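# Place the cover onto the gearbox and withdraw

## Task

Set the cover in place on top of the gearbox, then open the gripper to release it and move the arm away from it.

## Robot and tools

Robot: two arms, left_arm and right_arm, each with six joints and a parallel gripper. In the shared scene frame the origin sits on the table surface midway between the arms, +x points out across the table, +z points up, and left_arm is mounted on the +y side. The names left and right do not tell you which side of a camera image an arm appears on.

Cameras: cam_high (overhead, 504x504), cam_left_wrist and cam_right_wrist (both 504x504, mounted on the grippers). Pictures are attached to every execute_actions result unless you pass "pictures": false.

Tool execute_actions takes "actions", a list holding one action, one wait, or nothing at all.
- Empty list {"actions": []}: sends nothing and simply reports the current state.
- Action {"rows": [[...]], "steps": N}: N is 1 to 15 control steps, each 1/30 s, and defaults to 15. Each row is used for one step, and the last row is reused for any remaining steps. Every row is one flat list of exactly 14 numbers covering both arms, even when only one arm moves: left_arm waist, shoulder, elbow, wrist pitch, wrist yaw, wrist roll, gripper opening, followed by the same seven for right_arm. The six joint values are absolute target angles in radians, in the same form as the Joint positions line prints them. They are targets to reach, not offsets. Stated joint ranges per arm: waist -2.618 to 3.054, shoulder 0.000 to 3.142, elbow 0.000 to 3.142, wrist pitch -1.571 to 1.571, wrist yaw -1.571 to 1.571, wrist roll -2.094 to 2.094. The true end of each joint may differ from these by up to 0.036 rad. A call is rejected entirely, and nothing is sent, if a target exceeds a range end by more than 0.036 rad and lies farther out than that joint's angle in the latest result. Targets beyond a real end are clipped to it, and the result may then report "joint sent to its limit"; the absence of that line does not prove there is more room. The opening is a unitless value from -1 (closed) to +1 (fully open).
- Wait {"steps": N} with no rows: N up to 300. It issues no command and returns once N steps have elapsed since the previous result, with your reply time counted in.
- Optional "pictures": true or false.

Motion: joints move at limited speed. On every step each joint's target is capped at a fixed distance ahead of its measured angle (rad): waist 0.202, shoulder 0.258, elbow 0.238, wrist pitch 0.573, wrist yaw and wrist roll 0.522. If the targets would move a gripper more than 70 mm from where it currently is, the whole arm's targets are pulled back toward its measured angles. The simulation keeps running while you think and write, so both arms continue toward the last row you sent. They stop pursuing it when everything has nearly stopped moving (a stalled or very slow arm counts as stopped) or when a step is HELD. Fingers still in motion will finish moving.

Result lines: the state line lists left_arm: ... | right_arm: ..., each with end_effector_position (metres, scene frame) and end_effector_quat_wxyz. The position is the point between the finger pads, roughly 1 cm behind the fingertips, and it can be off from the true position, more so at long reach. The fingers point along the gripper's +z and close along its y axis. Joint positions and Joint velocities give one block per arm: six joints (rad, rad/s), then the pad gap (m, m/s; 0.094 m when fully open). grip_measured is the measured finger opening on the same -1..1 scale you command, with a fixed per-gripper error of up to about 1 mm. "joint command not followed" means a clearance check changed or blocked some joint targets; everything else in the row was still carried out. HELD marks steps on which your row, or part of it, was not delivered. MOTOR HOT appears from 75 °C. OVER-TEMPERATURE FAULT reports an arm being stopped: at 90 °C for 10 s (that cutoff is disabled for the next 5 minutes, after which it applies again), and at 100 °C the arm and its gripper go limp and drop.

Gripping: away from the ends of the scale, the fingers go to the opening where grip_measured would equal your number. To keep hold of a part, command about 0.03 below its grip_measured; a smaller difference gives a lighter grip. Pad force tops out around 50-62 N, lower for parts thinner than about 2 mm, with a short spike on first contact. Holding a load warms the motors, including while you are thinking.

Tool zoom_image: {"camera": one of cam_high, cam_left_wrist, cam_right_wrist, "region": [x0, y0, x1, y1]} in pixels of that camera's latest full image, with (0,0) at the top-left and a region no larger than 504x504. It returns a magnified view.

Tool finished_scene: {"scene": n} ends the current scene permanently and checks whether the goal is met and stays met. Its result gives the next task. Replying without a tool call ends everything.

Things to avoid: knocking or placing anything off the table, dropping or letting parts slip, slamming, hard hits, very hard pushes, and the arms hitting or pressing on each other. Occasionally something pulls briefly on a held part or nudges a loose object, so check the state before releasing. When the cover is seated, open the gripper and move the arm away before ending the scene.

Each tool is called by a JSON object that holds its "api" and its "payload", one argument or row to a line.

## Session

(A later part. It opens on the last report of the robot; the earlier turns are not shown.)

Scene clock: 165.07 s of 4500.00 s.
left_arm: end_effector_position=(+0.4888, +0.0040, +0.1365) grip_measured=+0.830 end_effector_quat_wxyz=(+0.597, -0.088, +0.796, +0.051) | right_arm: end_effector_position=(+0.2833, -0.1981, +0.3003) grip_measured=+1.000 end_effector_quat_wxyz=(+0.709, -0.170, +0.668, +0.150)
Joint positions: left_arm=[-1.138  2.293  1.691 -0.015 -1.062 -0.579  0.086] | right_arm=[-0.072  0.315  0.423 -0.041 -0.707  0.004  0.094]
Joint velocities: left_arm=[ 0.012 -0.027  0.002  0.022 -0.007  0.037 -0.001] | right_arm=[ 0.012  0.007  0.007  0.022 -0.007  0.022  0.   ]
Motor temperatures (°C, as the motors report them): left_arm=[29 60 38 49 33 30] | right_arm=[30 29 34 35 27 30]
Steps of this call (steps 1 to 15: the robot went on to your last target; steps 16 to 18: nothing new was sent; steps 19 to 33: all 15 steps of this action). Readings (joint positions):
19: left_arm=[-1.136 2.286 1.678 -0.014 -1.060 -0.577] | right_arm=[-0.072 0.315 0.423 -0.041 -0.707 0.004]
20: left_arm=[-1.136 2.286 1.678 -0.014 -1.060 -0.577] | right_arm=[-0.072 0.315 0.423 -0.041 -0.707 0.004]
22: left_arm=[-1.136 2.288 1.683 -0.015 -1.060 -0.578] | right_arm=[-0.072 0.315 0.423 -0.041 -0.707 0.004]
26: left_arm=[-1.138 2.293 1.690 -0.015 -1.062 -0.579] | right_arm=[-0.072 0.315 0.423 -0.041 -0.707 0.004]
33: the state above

{"api": "execute_actions", "payload": {
  "actions": [
    {"rows":[[-1.15,2.235,1.75,0.09,-1.155,-0.58,0.75,-0.08,0.3,0.42,-0.05,-0.7,0,1],[-1.151,2.235,1.74,0.09,-1.155,-0.58,0.75,-0.08,0.3,0.42,-0.05,-0.7,0,1],[-1.152,2.235,1.73,0.09,-1.155,-0.58,0.75,-0.08,0.3,0.42,-0.05,-0.7,0,1],[-1.152,2.235,1.72,0.09,-1.155,-0.58,0.75,-0.08,0.3,0.42,-0.05,-0.7,0,1]]}
  ]
}}

{"api": "zoom_image", "payload": {
  "camera": "cam_high",
  "region": [170,280,290,400]
}}

{"api": "zoom_image", "payload": {
  "camera": "cam_right_wrist",
  "region": [70,130,290,350]
}}

Scene clock: 166.37 s of 4500.00 s.
left_arm: end_effector_position=(+0.4888, +0.0040, +0.1365) grip_measured=+0.830 end_effector_quat_wxyz=(+0.597, -0.088, +0.796, +0.051) | right_arm: end_effector_position=(+0.2833, -0.1981, +0.3003) grip_measured=+1.000 end_effector_quat_wxyz=(+0.709, -0.170, +0.668, +0.150)
Joint positions: left_arm=[-1.138  2.293  1.691 -0.015 -1.062 -0.579  0.086] | right_arm=[-0.072  0.315  0.423 -0.041 -0.707  0.004  0.094]
Joint velocities: left_arm=[-0.007  0.017  0.002  0.007 -0.051 -0.051  0.   ] | right_arm=[ 0.017  0.012 -0.017 -0.007 -0.022 -0.022  0.   ]
Motor temperatures (°C, as the motors report them): left_arm=[29 61 39 49 33 30] | right_arm=[30 29 34 35 27 30]
Steps of this call (steps 1 to 15: the robot went on to your last target; steps 16 to 24: nothing new was sent; steps 25 to 39: all 15 steps of this action). Readings (joint positions):
25: left_arm=[-1.138 2.293 1.691 -0.015 -1.062 -0.579] | right_arm=[-0.072 0.315 0.423 -0.041 -0.707 0.004]
26: left_arm=[-1.138 2.293 1.691 -0.015 -1.062 -0.579] | right_arm=[-0.072 0.315 0.423 -0.041 -0.707 0.004]
28: left_arm=[-1.138 2.293 1.691 -0.015 -1.062 -0.579] | right_arm=[-0.072 0.315 0.423 -0.041 -0.707 0.004]
32: left_arm=[-1.138 2.293 1.691 -0.015 -1.062 -0.579] | right_arm=[-0.072 0.315 0.423 -0.041 -0.707 0.004]
39: the state above

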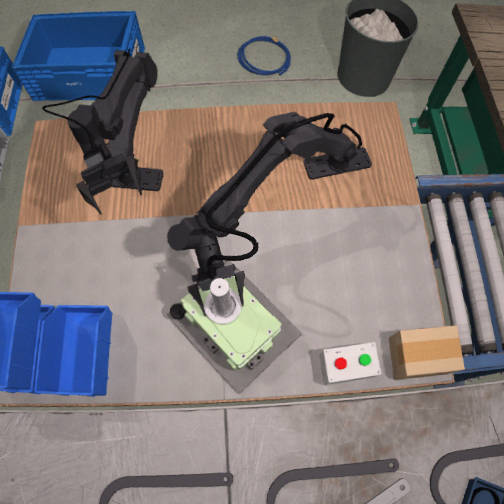

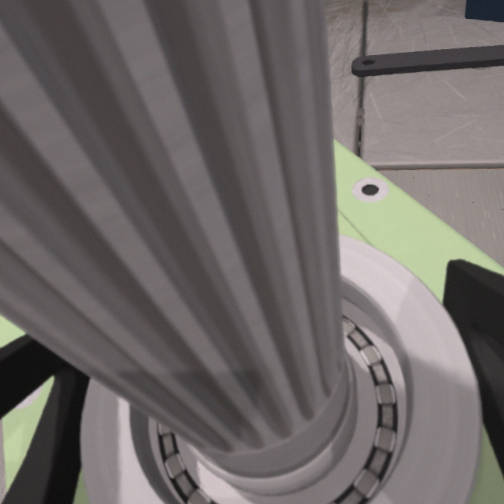

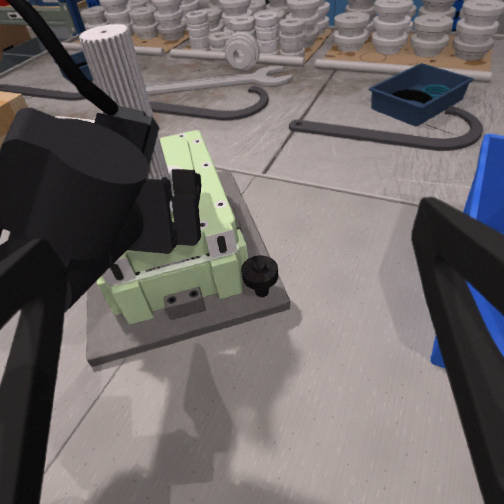

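Region (170, 280, 290, 400) of cam_high's 504x504 image, scaled by 4.200, with more detail than that image has.

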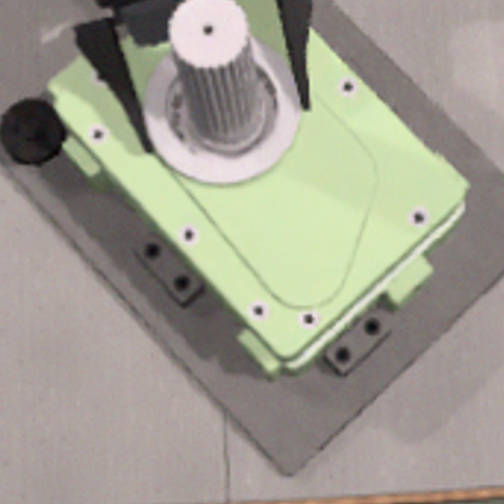

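Region (70, 130, 290, 350) of cam_right_wrist's 504x504 image, scaled by 2.291, with more detail than that image has.

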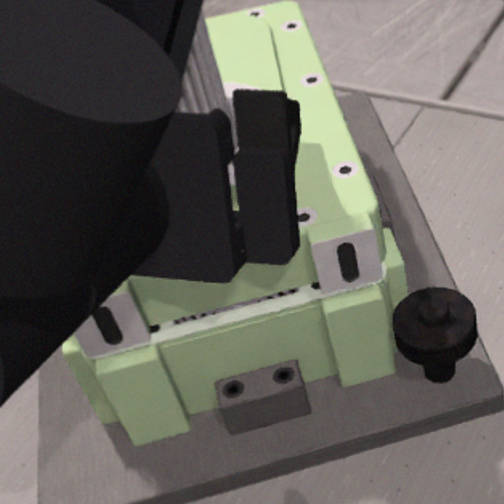

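{"api": "execute_actions", "payload": {
  "actions": []
}}

Scene clock: 168.50 s of 4500.00 s.
left_arm: end_effector_position=(+0.4888, +0.0040, +0.1365) grip_measured=+0.830 end_effector_quat_wxyz=(+0.597, -0.088, +0.796, +0.051) | right_arm: end_effector_position=(+0.2833, -0.1981, +0.3003) grip_measured=+1.000 end_effector_quat_wxyz=(+0.709, -0.170, +0.668, +0.150)
Joint positions: left_arm=[-1.138  2.293  1.691 -0.015 -1.062 -0.579  0.086] | right_arm=[-0.072  0.315  0.423 -0.041 -0.707  0.004  0.094]
Joint velocities: left_arm=[-0.017 -0.007  0.002 -0.037  0.081 -0.022  0.001] | right_arm=[ 0.012 -0.007 -0.012 -0.037 -0.037  0.037  0.   ]
Motor temperatures (°C, as the motors report them): left_arm=[29 61 39 49 33 30] | right_arm=[30 29 34 35 27 30]
Steps of this call (steps 1 to 15: the robot went on to your last target; steps 16 to 64: nothing new was sent). Readings (joint positions):
1: left_arm=[-1.138 2.293 1.691 -0.015 -1.062 -0.579] | right_arm=[-0.072 0.315 0.423 -0.041 -0.707 0.004]
2: left_arm=[-1.138 2.293 1.691 -0.015 -1.062 -0.579] | right_arm=[-0.072 0.315 0.423 -0.041 -0.707 0.004]
4: left_arm=[-1.138 2.293 1.691 -0.015 -1.062 -0.579] | right_arm=[-0.072 0.315 0.423 -0.041 -0.707 0.004]
8: left_arm=[-1.138 2.293 1.691 -0.015 -1.062 -0.579] | right_arm=[-0.072 0.315 0.423 -0.041 -0.707 0.004]
64: the state above
All arms were judged still, so your last target was given up. Only a new action makes them travel on or press farther. Fingers that are still opening or closing keep moving.

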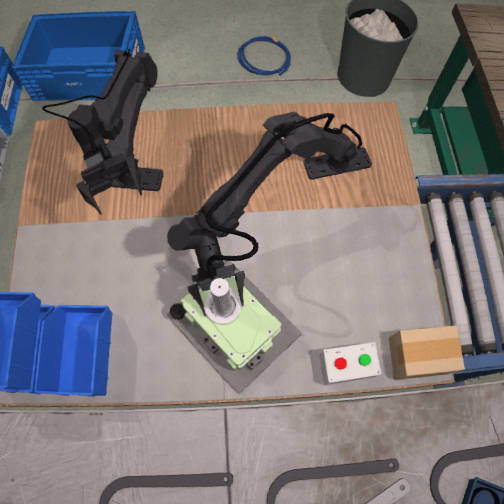

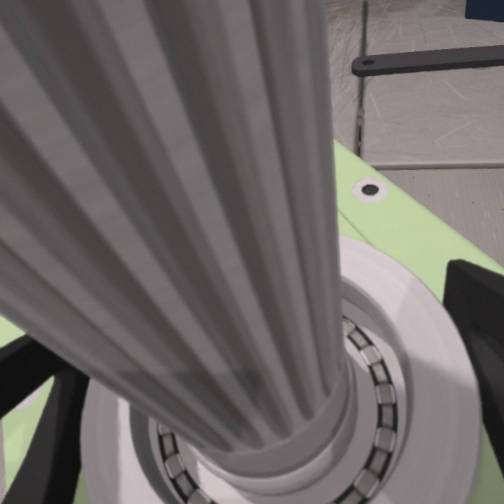

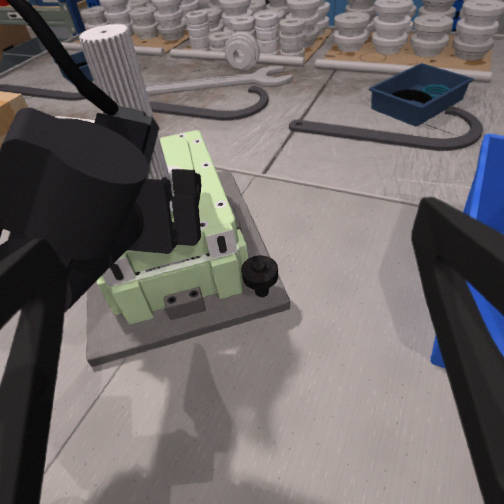

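{"api": "execute_actions", "payload": {
  "actions": [
    {"rows":[[-1.14,2.228,1.705,0.09,-1.15,-0.58,0.75,-0.08,0.3,0.42,-0.05,-0.7,0,1]],"steps":10}
  ]
}}

{"api": "zoom_image", "payload": {
  "camera": "cam_high",
  "region": [170,280,290,400]
}}

Scene clock: 169.30 s of 4500.00 s.
left_arm: end_effector_position=(+0.4888, +0.0040, +0.1365) grip_measured=+0.830 end_effector_quat_wxyz=(+0.597, -0.088, +0.796, +0.051) | right_arm: end_effector_position=(+0.2833, -0.1981, +0.3003) grip_measured=+1.000 end_effector_quat_wxyz=(+0.709, -0.170, +0.668, +0.150)
Joint positions: left_arm=[-1.138  2.293  1.691 -0.015 -1.062 -0.579  0.086] | right_arm=[-0.072  0.315  0.423 -0.041 -0.707  0.004  0.094]
Joint velocities: left_arm=[-0.017 -0.007 -0.007 -0.037  0.037  0.007  0.001] | right_arm=[ 0.007 -0.007 -0.002 -0.037  0.037 -0.007  0.   ]
Motor temperatures (°C, as the motors report them): left_arm=[29 61 39 49 33 30] | right_arm=[30 29 34 35 27 30]
Steps of this call (steps 1 to 14: nothing new was sent; steps 15 to 24: all 10 steps of this action). Readings (joint positions):
15: left_arm=[-1.138 2.293 1.691 -0.015 -1.062 -0.579] | right_arm=[-0.072 0.315 0.423 -0.041 -0.707 0.004]
16: left_arm=[-1.138 2.293 1.691 -0.015 -1.062 -0.579] | right_arm=[-0.072 0.315 0.423 -0.041 -0.707 0.004]
18: left_arm=[-1.138 2.293 1.691 -0.015 -1.062 -0.579] | right_arm=[-0.072 0.315 0.423 -0.041 -0.707 0.004]
22: left_arm=[-1.138 2.293 1.691 -0.015 -1.062 -0.579] | right_arm=[-0.072 0.315 0.423 -0.041 -0.707 0.004]
24: the state above

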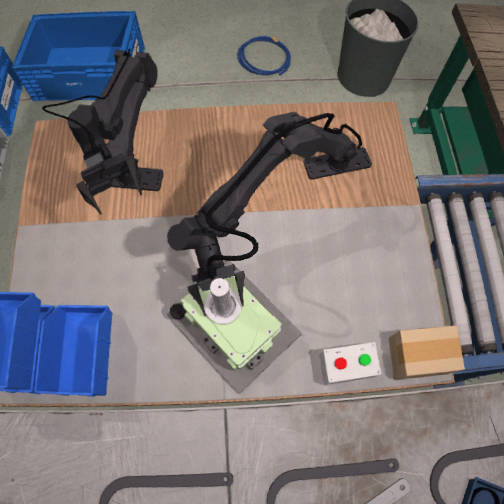

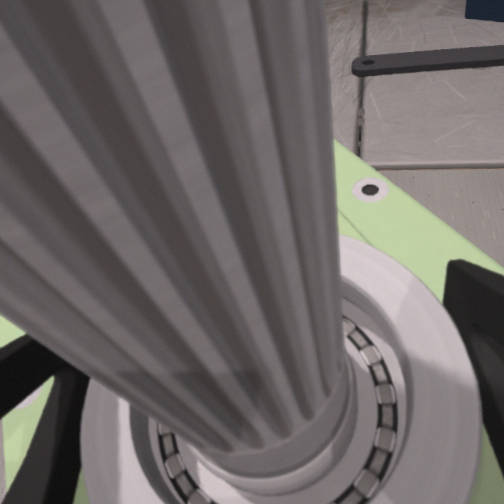

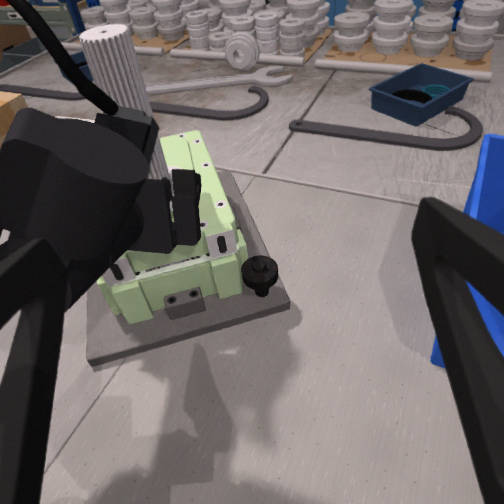

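Region (170, 280, 290, 400) of cam_high's 504x504 image, scaled by 4.200, with more detail than that image has.

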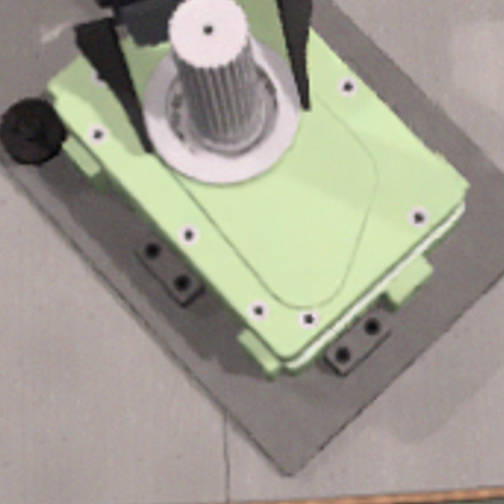

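{"api": "execute_actions", "payload": {
  "actions": [
    {"rows":[[-1.135,2.22,1.695,0.09,-1.15,-0.58,0.75,-0.08,0.3,0.42,-0.05,-0.7,0,1]],"steps":10}
  ],
  "pictures": false
}}

{"api": "execute_actions", "payload": {
  "actions": [
    {"rows":[[-1.13,2.215,1.685,0.09,-1.15,-0.58,0.75,-0.08,0.3,0.42,-0.05,-0.7,0,1]],"steps":10}
  ]
}}

Scene clock: 170.27 s of 4500.00 s.
left_arm: end_effector_position=(+0.4885, +0.0046, +0.1354) grip_measured=+0.830 end_effector_quat_wxyz=(+0.597, -0.088, +0.796, +0.052) | right_arm: end_effector_position=(+0.2833, -0.1981, +0.3003) grip_measured=+1.000 end_effector_quat_wxyz=(+0.709, -0.170, +0.668, +0.150)
Joint positions: left_arm=[-1.138  2.293  1.687 -0.012 -1.062 -0.579  0.086] | right_arm=[-0.072  0.315  0.423 -0.041 -0.707  0.004  0.094]
Joint velocities: left_arm=[ 0.007 -0.022 -0.002 -0.022 -0.022  0.022  0.001] | right_arm=[-0.002 -0.007 -0.007 -0.007 -0.051 -0.037  0.   ]
Motor temperatures (°C, as the motors report them): left_arm=[29 62 38 50 33 30] | right_arm=[30 29 34 35 27 30]
Steps of this call (steps 1 to 15: the robot went on to your last target; steps 16 to 19: nothing new was sent; steps 20 to 29: all 10 steps of this action). Readings (joint positions):
20: left_arm=[-1.138 2.293 1.689 -0.015 -1.062 -0.579] | right_arm=[-0.072 0.315 0.423 -0.041 -0.707 0.004]
21: left_arm=[-1.138 2.293 1.687 -0.013 -1.062 -0.579] | right_arm=[-0.072 0.315 0.423 -0.041 -0.707 0.004]
23: left_arm=[-1.138 2.293 1.687 -0.013 -1.062 -0.579] | right_arm=[-0.072 0.315 0.423 -0.041 -0.707 0.004]
27: left_arm=[-1.138 2.293 1.687 -0.012 -1.062 -0.579] | right_arm=[-0.072 0.315 0.423 -0.041 -0.707 0.004]
29: the state above

Scene clock: 170.60 s of 4500.00 s.
left_arm: end_effector_position=(+0.4876, +0.0058, +0.1352) grip_measured=+0.830 end_effector_quat_wxyz=(+0.597, -0.088, +0.796, +0.052) | right_arm: end_effector_position=(+0.2833, -0.1981, +0.3003) grip_measured=+1.000 end_effector_quat_wxyz=(+0.709, -0.170, +0.668, +0.150)
Joint positions: left_arm=[-1.138  2.288  1.677 -0.007 -1.063 -0.579  0.086] | right_arm=[-0.072  0.315  0.423 -0.041 -0.707  0.004  0.094]
Joint velocities: left_arm=[-0.002  0.002  0.002  0.022  0.022 -0.007  0.001] | right_arm=[ 0.007  0.007  0.002 -0.007 -0.022  0.022  0.   ]
Motor temperatures (°C, as the motors report them): left_arm=[29 62 38 50 33 30] | right_arm=[30 29 34 35 27 30]
Steps of this call (steps 1 to 10: all 10 steps of this action). Readings (joint positions):
1: left_arm=[-1.138 2.292 1.685 -0.011 -1.062 -0.579] | right_arm=[-0.072 0.315 0.423 -0.041 -0.707 0.004]
2: left_arm=[-1.138 2.290 1.682 -0.009 -1.062 -0.579] | right_arm=[-0.072 0.315 0.423 -0.041 -0.707 0.004]
4: left_arm=[-1.138 2.288 1.677 -0.008 -1.063 -0.579] | right_arm=[-0.072 0.315 0.423 -0.041 -0.707 0.004]
8: left_arm=[-1.138 2.288 1.677 -0.007 -1.063 -0.579] | right_arm=[-0.072 0.315 0.423 -0.041 -0.707 0.004]
10: the state above

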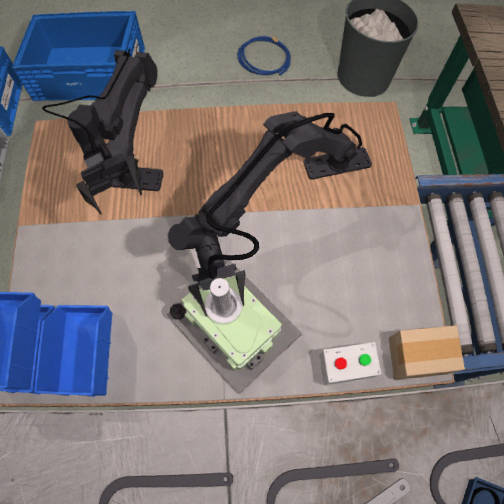

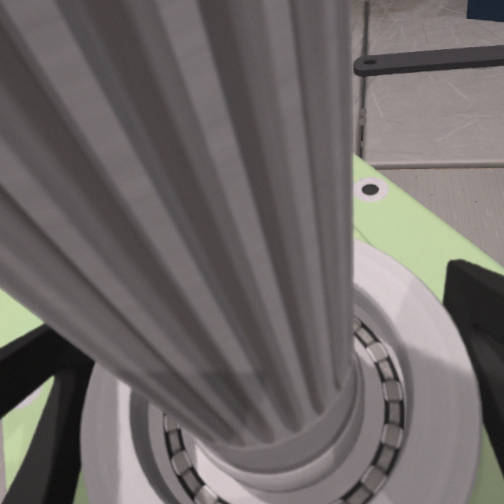

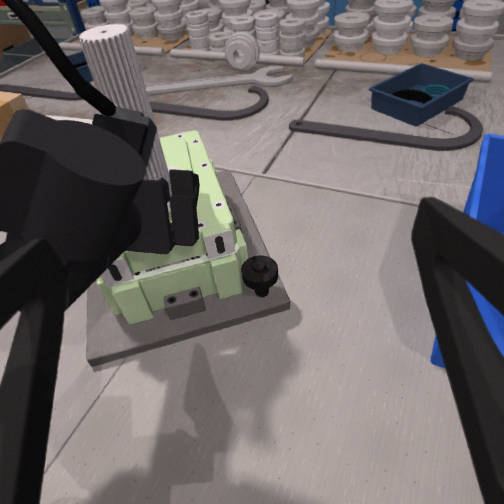

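{"api": "execute_actions", "payload": {
  "actions": [
    {"rows":[[-1.138,2.235,1.74,0.09,-1.15,-0.58,0.75,-0.08,0.3,0.42,-0.05,-0.7,0,1],[-1.138,2.235,1.75,0.09,-1.15,-0.58,0.75,-0.08,0.3,0.42,-0.05,-0.7,0,1],[-1.138,2.235,1.76,0.09,-1.15,-0.58,0.75,-0.08,0.3,0.42,-0.05,-0.7,0,1]],"steps":10}
  ],
  "pictures": false
}}

Scene clock: 172.23 s of 4500.00 s.
left_arm: end_effector_position=(+0.4889, +0.0039, +0.1368) grip_measured=+0.830 end_effector_quat_wxyz=(+0.598, -0.089, +0.795, +0.050) | right_arm: end_effector_position=(+0.2833, -0.1981, +0.3003) grip_measured=+1.000 end_effector_quat_wxyz=(+0.709, -0.170, +0.668, +0.150)
Joint positions: left_arm=[-1.138  2.293  1.689 -0.009 -1.062 -0.579  0.086] | right_arm=[-0.072  0.315  0.423 -0.041 -0.707  0.004  0.094]
Joint velocities: left_arm=[ 0.002  0.007  0.002  0.066  0.051 -0.037  0.001] | right_arm=[-0.007 -0.012  0.017  0.037  0.007  0.007  0.   ]
Motor temperatures (°C, as the motors report them): left_arm=[29 62 38 50 33 30] | right_arm=[30 29 34 35 27 30]
Steps of this call (steps 1 to 15: the robot went on to your last target; steps 16 to 39: nothing new was sent; steps 40 to 49: all 10 steps of this action). Readings (joint positions):
40: left_arm=[-1.138 2.288 1.677 -0.007 -1.063 -0.579] | right_arm=[-0.072 0.315 0.423 -0.041 -0.707 0.004]
41: left_arm=[-1.138 2.288 1.678 -0.007 -1.063 -0.579] | right_arm=[-0.072 0.315 0.423 -0.041 -0.707 0.004]
43: left_arm=[-1.138 2.290 1.684 -0.009 -1.063 -0.579] | right_arm=[-0.072 0.315 0.423 -0.041 -0.707 0.004]
47: left_arm=[-1.138 2.293 1.689 -0.009 -1.062 -0.579] | right_arm=[-0.072 0.315 0.423 -0.041 -0.707 0.004]
49: the state above

{"api": "execute_actions", "payload": {
  "actions": [
    {"rows":[[-1.138,2.225,1.697,0.09,-1.15,-0.58,0.75,-0.08,0.3,0.42,-0.05,-0.7,0,1]],"steps":10}
  ],
  "pictures": false
}}

{"api": "execute_actions", "payload": {
  "actions": [
    {"rows":[[-1.138,2.25,1.70,0.05,-1.11,-0.58,0.8,-0.08,0.3,0.42,-0.05,-0.7,0,1],[-1.138,2.26,1.71,0.03,-1.09,-0.58,0.83,-0.08,0.3,0.42,-0.05,-0.7,0,1],[-1.138,2.26,1.71,0.03,-1.08,-0.58,0.9,-0.08,0.3,0.42,-0.05,-0.7,0,1]],"steps":15}
  ]
}}

{"api": "zoom_image", "payload": {
  "camera": "cam_high",
  "region": [170,280,290,400]
}}

{"api": "zoom_image", "payload": {
  "camera": "cam_right_wrist",
  "region": [70,130,290,350]
}}

Scene clock: 173.63 s of 4500.00 s.
left_arm: end_effector_position=(+0.4885, +0.0044, +0.1357) grip_measured=+0.830 end_effector_quat_wxyz=(+0.597, -0.088, +0.796, +0.051) | right_arm: end_effector_position=(+0.2833, -0.1981, +0.3003) grip_measured=+1.000 end_effector_quat_wxyz=(+0.709, -0.170, +0.668, +0.150)
Joint positions: left_arm=[-1.138  2.293  1.686 -0.009 -1.062 -0.579  0.086] | right_arm=[-0.072  0.315  0.423 -0.041 -0.707  0.004  0.094]
Joint velocities: left_arm=[-0.007 -0.002  0.007  0.022 -0.037 -0.051  0.001] | right_arm=[-0.007 -0.007  0.007 -0.037 -0.037 -0.066  0.   ]
Motor temperatures (°C, as the motors report them): left_arm=[29 63 39 50 33 30] | right_arm=[30 29 34 35 27 30]
Steps of this call (steps 1 to 15: the robot went on to your last target; steps 16 to 32: nothing new was sent; steps 33 to 42: all 10 steps of this action). Readings (joint positions):
33: left_arm=[-1.138 2.293 1.687 -0.009 -1.062 -0.579] | right_arm=[-0.072 0.315 0.423 -0.041 -0.707 0.004]
34: left_arm=[-1.138 2.293 1.686 -0.009 -1.062 -0.579] | right_arm=[-0.072 0.315 0.423 -0.041 -0.707 0.004]
36: left_arm=[-1.138 2.293 1.686 -0.009 -1.062 -0.579] | right_arm=[-0.072 0.315 0.423 -0.041 -0.707 0.004]
40: left_arm=[-1.138 2.293 1.686 -0.009 -1.062 -0.579] | right_arm=[-0.072 0.315 0.423 -0.041 -0.707 0.004]
42: the state above

Scene clock: 174.13 s of 4500.00 s.
left_arm: end_effector_position=(+0.4895, +0.0029, +0.1419) grip_measured=+0.898 end_effector_quat_wxyz=(+0.602, -0.094, +0.792, +0.042) | right_arm: end_effector_position=(+0.2833, -0.1981, +0.3003) grip_measured=+1.000 end_effector_quat_wxyz=(+0.709, -0.170, +0.668, +0.150)
Joint positions: left_arm=[-1.138  2.286  1.686  0.011 -1.061 -0.576  0.089] | right_arm=[-0.072  0.315  0.423 -0.041 -0.707  0.004  0.094]
Joint velocities: left_arm=[-0.007  0.022  0.002  0.037  0.11   0.037 -0.001] | right_arm=[-0.017 -0.002 -0.002  0.022 -0.022 -0.051  0.   ]
Motor temperatures (°C, as the motors report them): left_arm=[29 62 39 50 33 30] | right_arm=[30 29 34 35 27 30]
Steps of this call (steps 1 to 15: all 15 steps of this action). Readings (joint positions):
1: left_arm=[-1.138 2.293 1.686 -0.010 -1.060 -0.579] | right_arm=[-0.072 0.315 0.423 -0.041 -0.707 0.004]
2: left_arm=[-1.138 2.293 1.686 -0.013 -1.058 -0.577] | right_arm=[-0.072 0.315 0.423 -0.041 -0.707 0.004]
4: left_arm=[-1.138 2.293 1.686 -0.013 -1.057 -0.576] | right_arm=[-0.072 0.315 0.423 -0.041 -0.707 0.004]
8: left_arm=[-1.138 2.287 1.686 0.003 -1.060 -0.576] | right_arm=[-0.072 0.315 0.423 -0.041 -0.707 0.004]
15: the state above

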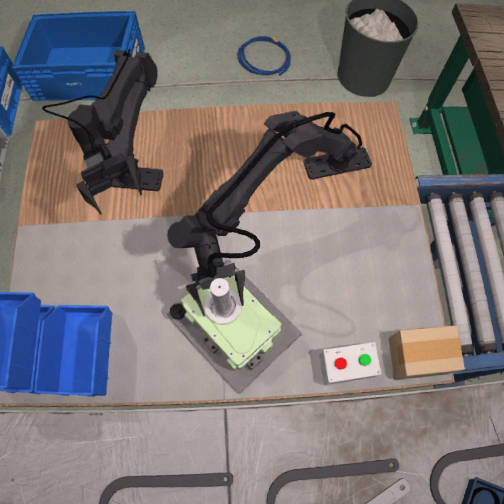

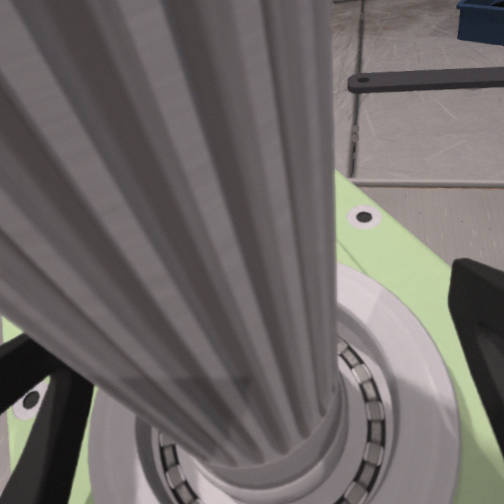

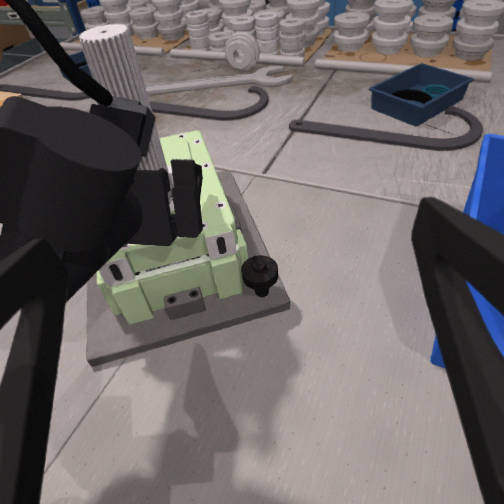

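Region (170, 280, 290, 400) of cam_high's 504x504 image, scaled by 4.200, with more detail than that image has.

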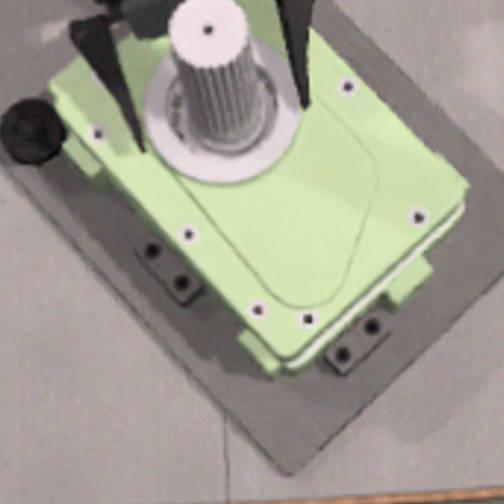

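Region (70, 130, 290, 350) of cam_right_wrist's 504x504 image, scaled by 2.291, with more detail than that image has.

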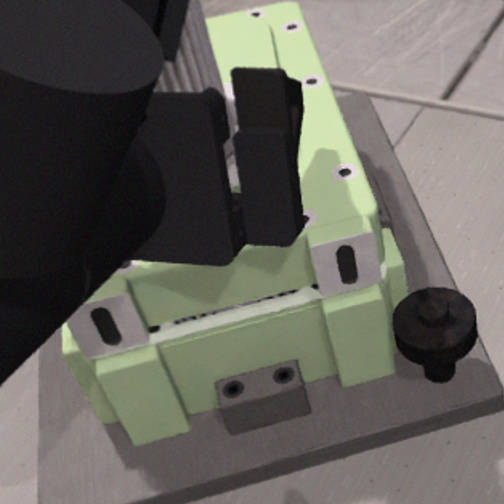

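{"api": "execute_actions", "payload": {
  "actions": [
    {"rows":[[-1.138,2.27,1.70,0.01,-1.07,-0.58,0.9,-0.08,0.3,0.42,-0.05,-0.7,0,1],[-1.138,2.28,1.70,0.0,-1.07,-0.58,0.9,-0.08,0.3,0.42,-0.05,-0.7,0,1],[-1.138,2.29,1.70,-0.01,-1.07,-0.58,0.9,-0.08,0.3,0.42,-0.05,-0.7,0,1],[-1.138,2.30,1.70,-0.02,-1.07,-0.58,0.9,-0.08,0.3,0.42,-0.05,-0.7,0,1]],"steps":15}
  ]
}}

{"api": "zoom_image", "payload": {
  "camera": "cam_right_wrist",
  "region": [70,130,290,350]
}}

Scene clock: 175.97 s of 4500.00 s.
left_arm: end_effector_position=(+0.4894, +0.0034, +0.1377) grip_measured=+0.898 end_effector_quat_wxyz=(+0.601, -0.091, +0.793, +0.047) | right_arm: end_effector_position=(+0.2833, -0.1981, +0.3003) grip_measured=+1.000 end_effector_quat_wxyz=(+0.709, -0.170, +0.668, +0.150)
Joint positions: left_arm=[-1.138  2.293  1.686  0.007 -1.063 -0.574  0.089] | right_arm=[-0.072  0.315  0.423 -0.041 -0.707  0.004  0.094]
Joint velocities: left_arm=[ 0.007  0.022  0.002  0.095 -0.095 -0.037  0.   ] | right_arm=[-0.007 -0.012  0.002 -0.022 -0.007 -0.007  0.   ]
Motor temperatures (°C, as the motors report them): left_arm=[29 62 39 49 33 30] | right_arm=[30 29 34 35 27 30]
Steps of this call (steps 1 to 15: the robot went on to your last target; steps 16 to 40: nothing new was sent; steps 41 to 55: all 15 steps of this action). Readings (joint positions):
41: left_arm=[-1.138 2.286 1.686 0.012 -1.061 -0.576] | right_arm=[-0.072 0.315 0.423 -0.041 -0.707 0.004]
42: left_arm=[-1.138 2.286 1.686 0.012 -1.061 -0.576] | right_arm=[-0.072 0.315 0.423 -0.041 -0.707 0.004]
44: left_arm=[-1.138 2.286 1.686 0.011 -1.061 -0.576] | right_arm=[-0.072 0.315 0.423 -0.041 -0.707 0.004]
48: left_arm=[-1.138 2.293 1.686 0.007 -1.063 -0.574] | right_arm=[-0.072 0.315 0.423 -0.041 -0.707 0.004]
55: the state above

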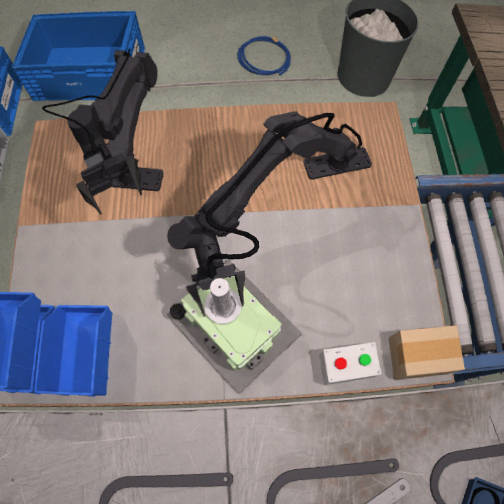

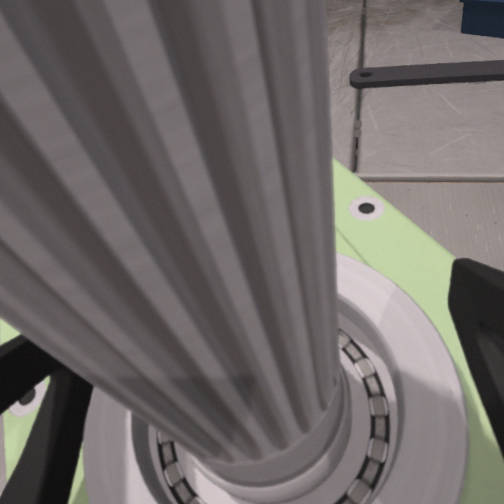

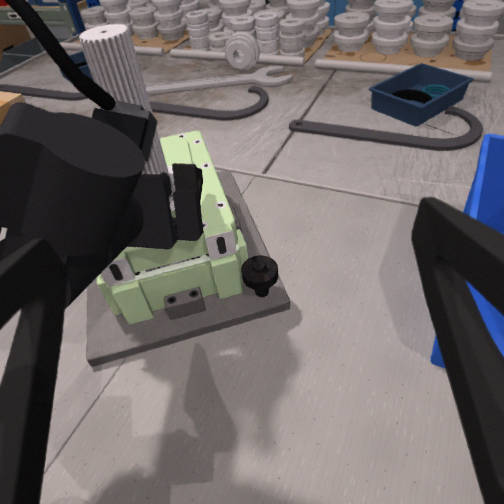

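Region (70, 130, 290, 350) of cam_right_wrist's 504x504 image, scaled by 2.291, with more detail than that image has.

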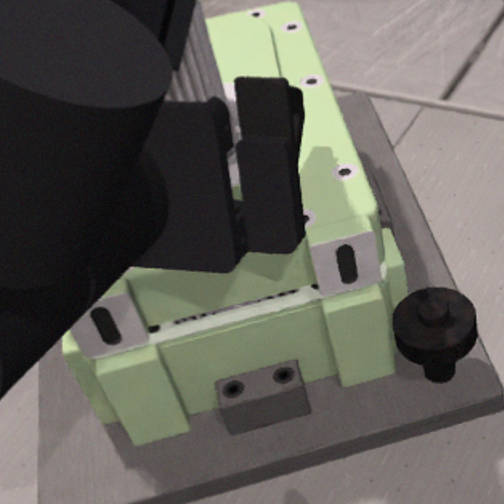

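{"api": "execute_actions", "payload": {
  "actions": [
    {"rows":[[-1.138,2.31,1.69,-0.04,-1.07,-0.58,0.9,-0.08,0.3,0.42,-0.05,-0.7,0,1],[-1.138,2.32,1.69,-0.06,-1.07,-0.58,0.9,-0.08,0.3,0.42,-0.05,-0.7,0,1],[-1.138,2.33,1.69,-0.08,-1.07,-0.58,0.9,-0.08,0.3,0.42,-0.05,-0.7,0,1]],"steps":15}
  ]
}}

{"api": "zoom_image", "payload": {
  "camera": "cam_right_wrist",
  "region": [70,130,290,350]
}}

Scene clock: 177.03 s of 4500.00 s.
left_arm: end_effector_position=(+0.4877, +0.0061, +0.1264) grip_measured=+0.898 end_effector_quat_wxyz=(+0.594, -0.080, +0.798, +0.067) | right_arm: end_effector_position=(+0.2833, -0.1981, +0.3003) grip_measured=+1.000 end_effector_quat_wxyz=(+0.709, -0.170, +0.668, +0.150)
Joint positions: left_arm=[-1.139  2.309  1.686 -0.019 -1.073 -0.569  0.089] | right_arm=[-0.072  0.315  0.423 -0.041 -0.707  0.004  0.094]
Joint velocities: left_arm=[-0.002  0.007 -0.002 -0.007  0.022  0.022  0.001] | right_arm=[-0.012 -0.017  0.002  0.066  0.066 -0.007  0.   ]
Motor temperatures (°C, as the motors report them): left_arm=[29 61 38 49 33 30] | right_arm=[30 29 34 35 27 30]
Steps of this call (steps 1 to 15: the robot went on to your last target; steps 16 to 17: nothing new was sent; steps 18 to 32: all 15 steps of this action). Readings (joint positions):
18: left_arm=[-1.138 2.293 1.686 0.007 -1.063 -0.574] | right_arm=[-0.072 0.315 0.423 -0.041 -0.707 0.004]
19: left_arm=[-1.138 2.294 1.686 0.005 -1.063 -0.574] | right_arm=[-0.072 0.315 0.423 -0.041 -0.707 0.004]
21: left_arm=[-1.138 2.298 1.686 -0.007 -1.065 -0.574] | right_arm=[-0.072 0.315 0.423 -0.041 -0.707 0.004]
25: left_arm=[-1.139 2.306 1.686 -0.017 -1.071 -0.569] | right_arm=[-0.072 0.315 0.423 -0.041 -0.707 0.004]
32: the state above

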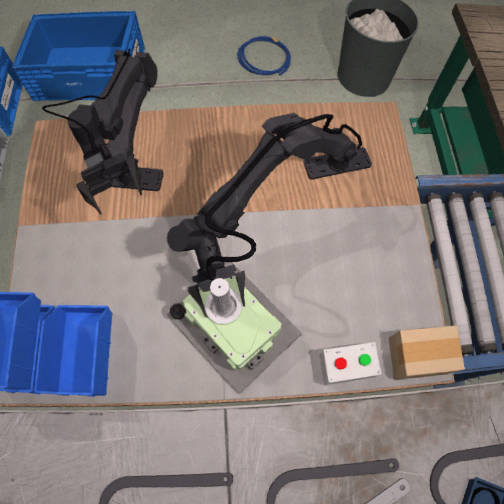

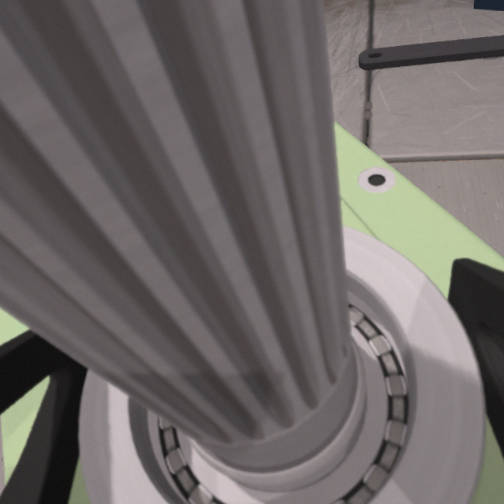

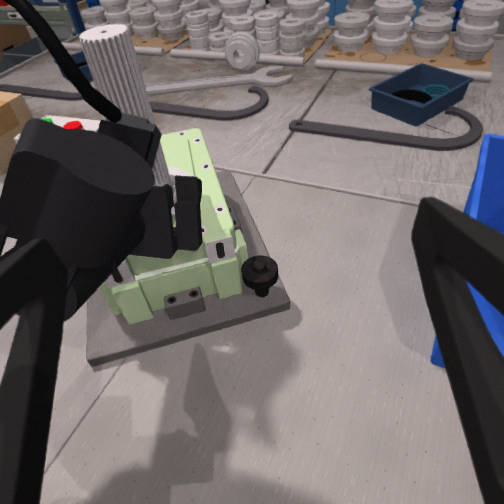

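Region (70, 130, 290, 350) of cam_right_wrist's 504x504 image, scaled by 2.291, with more detail than that image has.

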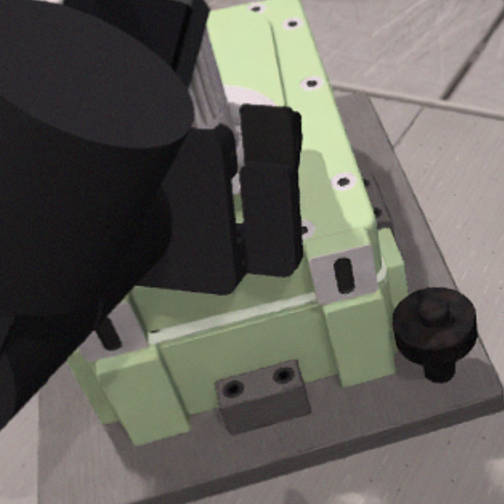

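{"api": "zoom_image", "payload": {
  "camera": "cam_high",
  "region": [170,280,290,400]
}}

Region (170, 280, 290, 400) of cam_high's 504x504 image, scaled by 4.200, with more detail than that image has.

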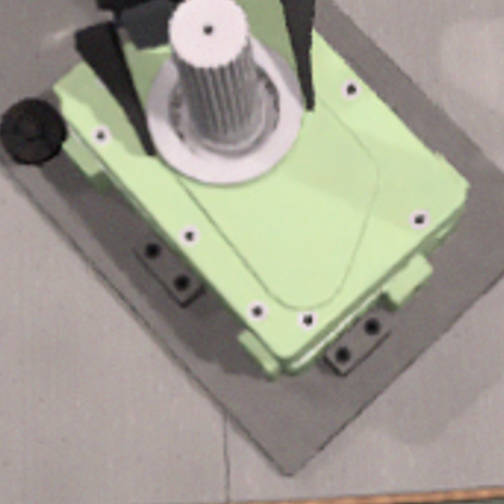

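{"api": "execute_actions", "payload": {
  "actions": [
    {"rows":[[-1.138,2.29,1.70,-0.02,-1.07,-0.58,1,-0.08,0.3,0.42,-0.05,-0.7,0,1],[-1.138,2.27,1.70,0.01,-1.07,-0.58,1,-0.08,0.3,0.42,-0.05,-0.7,0,1],[-1.138,2.26,1.71,0.03,-1.07,-0.58,1,-0.08,0.3,0.42,-0.05,-0.7,0,1]],"steps":12}
  ],
  "pictures": false
}}

{"api": "execute_actions", "payload": {
  "actions": [
    {"rows":[[-1.155,2.25,1.70,0.01,-1.075,-0.59,1,-0.08,0.3,0.42,-0.05,-0.7,0,1],[-1.165,2.245,1.695,-0.01,-1.08,-0.60,1,-0.08,0.3,0.42,-0.05,-0.7,0,1],[-1.175,2.24,1.69,-0.025,-1.09,-0.62,1,-0.08,0.3,0.42,-0.05,-0.7,0,1],[-1.185,2.23,1.685,-0.04,-1.10,-0.63,1,-0.08,0.3,0.42,-0.05,-0.7,0,1],[-1.195,2.225,1.68,-0.06,-1.105,-0.645,1,-0.08,0.3,0.42,-0.05,-0.7,0,1],[-1.205,2.22,1.675,-0.08,-1.11,-0.66,1,-0.08,0.3,0.42,-0.05,-0.7,0,1],[-1.215,2.21,1.67,-0.10,-1.12,-0.675,1,-0.08,0.3,0.42,-0.05,-0.7,0,1],[-1.225,2.205,1.665,-0.12,-1.13,-0.69,1,-0.08,0.3,0.42,-0.05,-0.7,0,1],[-1.235,2.20,1.66,-0.14,-1.135,-0.705,1,-0.08,0.3,0.42,-0.05,-0.7,0,1],[-1.245,2.19,1.655,-0.16,-1.14,-0.72,1,-0.08,0.3,0.42,-0.05,-0.7,0,1],[-1.255,2.185,1.65,-0.18,-1.15,-0.735,1,-0.08,0.3,0.42,-0.05,-0.7,0,1],[-1.265,2.18,1.648,-0.2,-1.155,-0.75,1,-0.08,0.3,0.42,-0.05,-0.7,0,1],[-1.275,2.17,1.645,-0.22,-1.16,-0.765,1,-0.08,0.3,0.42,-0.05,-0.7,0,1],[-1.285,2.165,1.64,-0.24,-1.17,-0.776,1,-0.08,0.3,0.42,-0.05,-0.7,0,1]],"steps":15}
  ]
}}

{"api": "zoom_image", "payload": {
  "camera": "cam_right_wrist",
  "region": [40,80,290,330]
}}

Scene clock: 182.33 s of 4500.00 s.
left_arm: end_effector_position=(+0.4891, +0.0034, +0.1450) grip_measured=+1.000 end_effector_quat_wxyz=(+0.605, -0.095, +0.790, +0.043) | right_arm: end_effector_position=(+0.2833, -0.1981, +0.3003) grip_measured=+1.000 end_effector_quat_wxyz=(+0.709, -0.170, +0.668, +0.150)
Joint positions: left_arm=[-1.139  2.282  1.686  0.013 -1.068 -0.572  0.094] | right_arm=[-0.072  0.315  0.423 -0.041 -0.707  0.004  0.094]
Joint velocities: left_arm=[ 0.022 -0.002 -0.002 -0.007 -0.007  0.037  0.   ] | right_arm=[-0.002 -0.002  0.007 -0.022 -0.051 -0.022  0.   ]
Motor temperatures (°C, as the motors report them): left_arm=[29 58 38 47 32 30] | right_arm=[30 29 34 35 27 30]
Steps of this call (steps 1 to 15: the robot went on to your last target; steps 16 to 90: nothing new was sent; then 1.90 s passed at rest; steps 91 to 102: all 12 steps of this action). Readings (joint positions):
91: left_arm=[-1.139 2.308 1.686 -0.017 -1.073 -0.569] | right_arm=[-0.072 0.315 0.423 -0.041 -0.707 0.004]
92: left_arm=[-1.139 2.307 1.686 -0.016 -1.072 -0.569] | right_arm=[-0.072 0.315 0.423 -0.041 -0.707 0.004]
94: left_arm=[-1.139 2.302 1.686 -0.011 -1.070 -0.570] | right_arm=[-0.072 0.315 0.423 -0.041 -0.707 0.004]
98: left_arm=[-1.139 2.288 1.686 0.003 -1.068 -0.571] | right_arm=[-0.072 0.315 0.423 -0.041 -0.707 0.004]
102: the state above

Scene clock: 182.83 s of 4500.00 s.
left_arm: end_effector_position=(+0.4273, -0.0252, +0.1692) grip_measured=+1.000 end_effector_quat_wxyz=(+0.604, -0.090, +0.792, +0.013) | right_arm: end_effector_position=(+0.2833, -0.1981, +0.3003) grip_measured=+1.000 end_effector_quat_wxyz=(+0.709, -0.170, +0.668, +0.150)
Joint positions: left_arm=[-1.272  2.192  1.664 -0.153 -1.127 -0.723  0.094] | right_arm=[-0.072  0.315  0.423 -0.041 -0.707  0.004  0.094]
Joint velocities: left_arm=[-0.242 -0.159 -0.081 -0.564 -0.212 -0.33   0.   ] | right_arm=[-0.002 -0.007 -0.002 -0.022  0.022  0.022  0.   ]
Motor temperatures (°C, as the motors report them): left_arm=[29 58 38 47 32 30] | right_arm=[30 29 34 35 27 30]
Steps of this call (steps 1 to 15: all 15 steps of this action). Readings (joint positions):
1: left_arm=[-1.139 2.281 1.686 0.013 -1.068 -0.573] | right_arm=[-0.072 0.315 0.423 -0.041 -0.707 0.004]
2: left_arm=[-1.141 2.281 1.686 0.012 -1.068 -0.577] | right_arm=[-0.072 0.315 0.423 -0.041 -0.707 0.004]
4: left_arm=[-1.148 2.276 1.686 0.003 -1.071 -0.590] | right_arm=[-0.072 0.315 0.423 -0.041 -0.707 0.004]
8: left_arm=[-1.188 2.252 1.686 -0.044 -1.086 -0.632] | right_arm=[-0.072 0.315 0.423 -0.041 -0.707 0.004]
15: the state above

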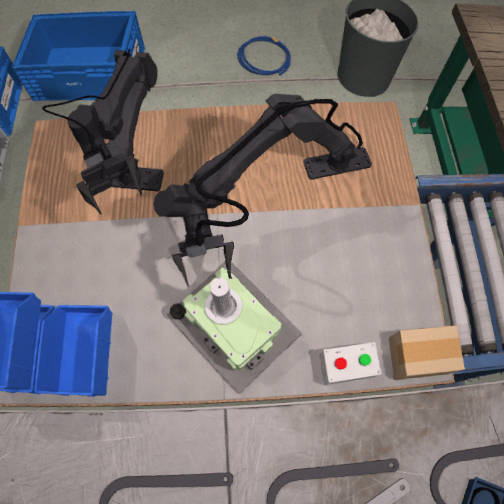

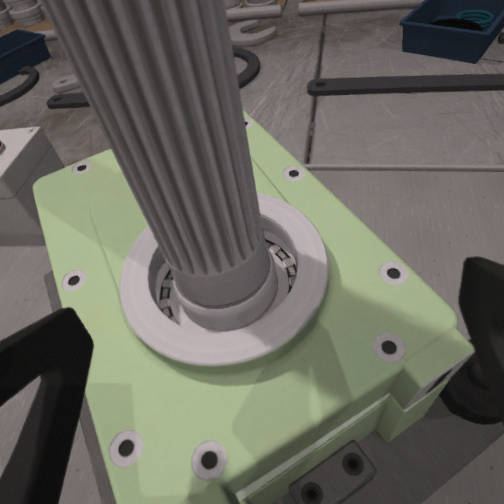

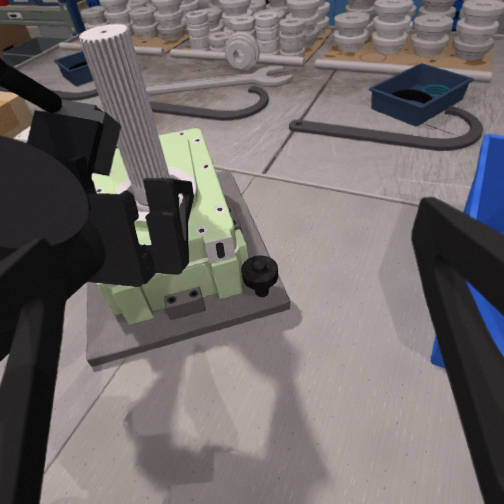

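Region (40, 80, 290, 330) of cam_right_wrist's 504x504 image, scaled by 2.016, with more detail than that image has.

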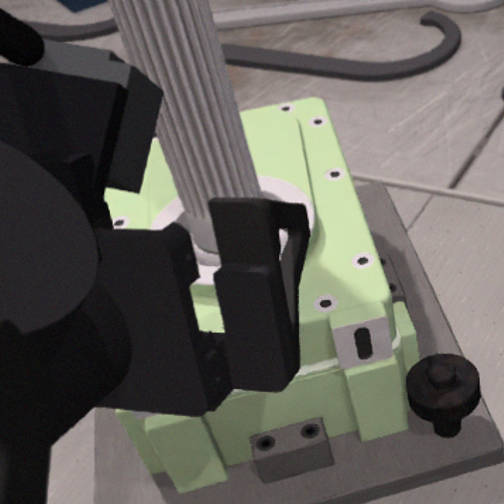

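{"api": "execute_actions", "payload": {
  "actions": [
    {"rows":[[-1.33,1.6,1.25,-0.5,-0.9,-0.5,-1,-0.3,0.2,0.3,-0.05,-0.3,0,1]],"steps":15}
  ],
  "pictures": false
}}

{"api": "execute_actions", "payload": {
  "actions": [
    {"rows":[[-1.33,1.3,1.1,-0.9,-0.3,-0.2,-1,-0.3,0.2,0.3,-0.05,-0.3,0,1]],"steps":15}
  ]
}}

Scene clock: 184.37 s of 4500.00 s.
left_arm: end_effector_position=(+0.3317, +0.0658, +0.2298) grip_measured=-0.991 end_effector_quat_wxyz=(+0.528, +0.098, +0.843, +0.032) | right_arm: end_effector_position=(+0.2899, -0.3178, +0.2630) grip_measured=+1.000 end_effector_quat_wxyz=(+0.714, +0.051, +0.696, -0.057)
Joint positions: left_arm=[-1.326  1.58   1.247 -0.475 -0.914 -0.516  0.   ] | right_arm=[-0.294  0.22   0.304 -0.057 -0.319  0.003  0.094]
Joint velocities: left_arm=[ 0.012  0.232  0.012 -0.022  0.11   0.11   0.   ] | right_arm=[ 0.002 -0.002 -0.002  0.022  0.081  0.007  0.   ]
Motor temperatures (°C, as the motors report them): left_arm=[29 57 38 46 32 30] | right_arm=[30 29 34 35 27 30]
Steps of this call (steps 1 to 30: the robot went on to your last target; step 31: nothing new was sent; steps 32 to 46: all 15 steps of this action). Readings (joint positions):
32: left_arm=[-1.289 2.158 1.619 -0.224 -1.107 -0.732] | right_arm=[-0.098 0.303 0.411 -0.033 -0.670 0.003]
33: left_arm=[-1.293 2.097 1.538 -0.266 -1.060 -0.689] | right_arm=[-0.166 0.272 0.385 -0.027 -0.602 0.003]
35: left_arm=[-1.309 1.954 1.375 -0.350 -0.997 -0.625] | right_arm=[-0.267 0.226 0.334 -0.034 -0.486 0.003]
39: left_arm=[-1.326 1.688 1.247 -0.476 -0.929 -0.553] | right_arm=[-0.294 0.220 0.304 -0.056 -0.374 0.003]
46: the state above

Scene clock: 184.87 s of 4500.00 s.
left_arm: end_effector_position=(+0.2223, +0.1027, +0.1782) grip_measured=-0.992 end_effector_quat_wxyz=(+0.294, +0.386, +0.874, -0.034) | right_arm: end_effector_position=(+0.2896, -0.3201, +0.2630) grip_measured=+1.000 end_effector_quat_wxyz=(+0.714, +0.056, +0.696, -0.061)
Joint positions: left_arm=[-1.326  1.297  1.112 -0.873 -0.328 -0.218  0.   ] | right_arm=[-0.294  0.22   0.304 -0.057 -0.306  0.003  0.094]
Joint velocities: left_arm=[-0.017 -0.012  0.007 -0.125  0.212  0.11  -0.001] | right_arm=[-0.032 -0.027 -0.007 -0.051  0.007  0.007  0.   ]
Motor temperatures (°C, as the motors report them): left_arm=[29 57 37 46 32 30] | right_arm=[30 29 34 35 27 30]
Steps of this call (steps 1 to 15: all 15 steps of this action). Readings (joint positions):
1: left_arm=[-1.325 1.567 1.234 -0.492 -0.858 -0.482] | right_arm=[-0.294 0.220 0.304 -0.057 -0.317 0.003]
2: left_arm=[-1.325 1.529 1.199 -0.539 -0.777 -0.441] | right_arm=[-0.294 0.220 0.304 -0.057 -0.314 0.003]
4: left_arm=[-1.326 1.426 1.136 -0.660 -0.620 -0.365] | right_arm=[-0.294 0.220 0.304 -0.057 -0.311 0.003]
8: left_arm=[-1.326 1.300 1.112 -0.814 -0.431 -0.270] | right_arm=[-0.294 0.220 0.304 -0.057 -0.308 0.003]
15: the state above

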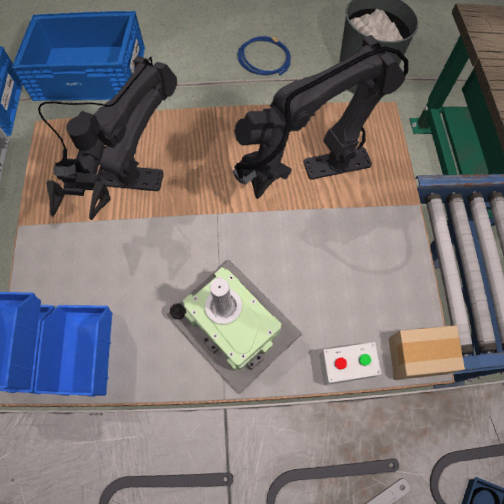

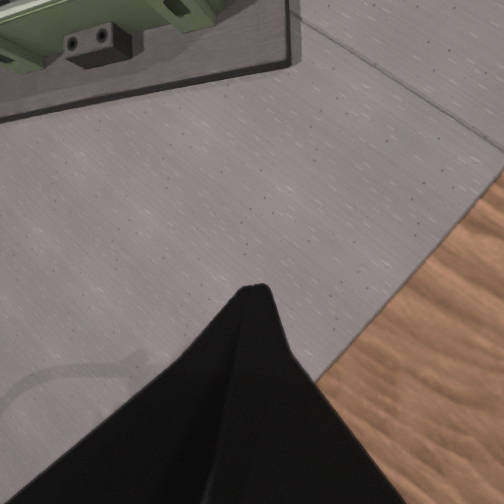

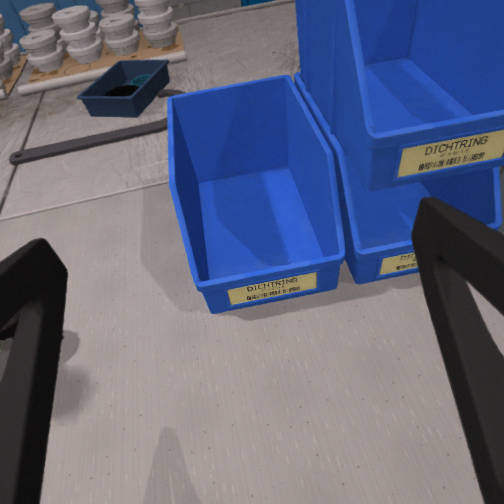

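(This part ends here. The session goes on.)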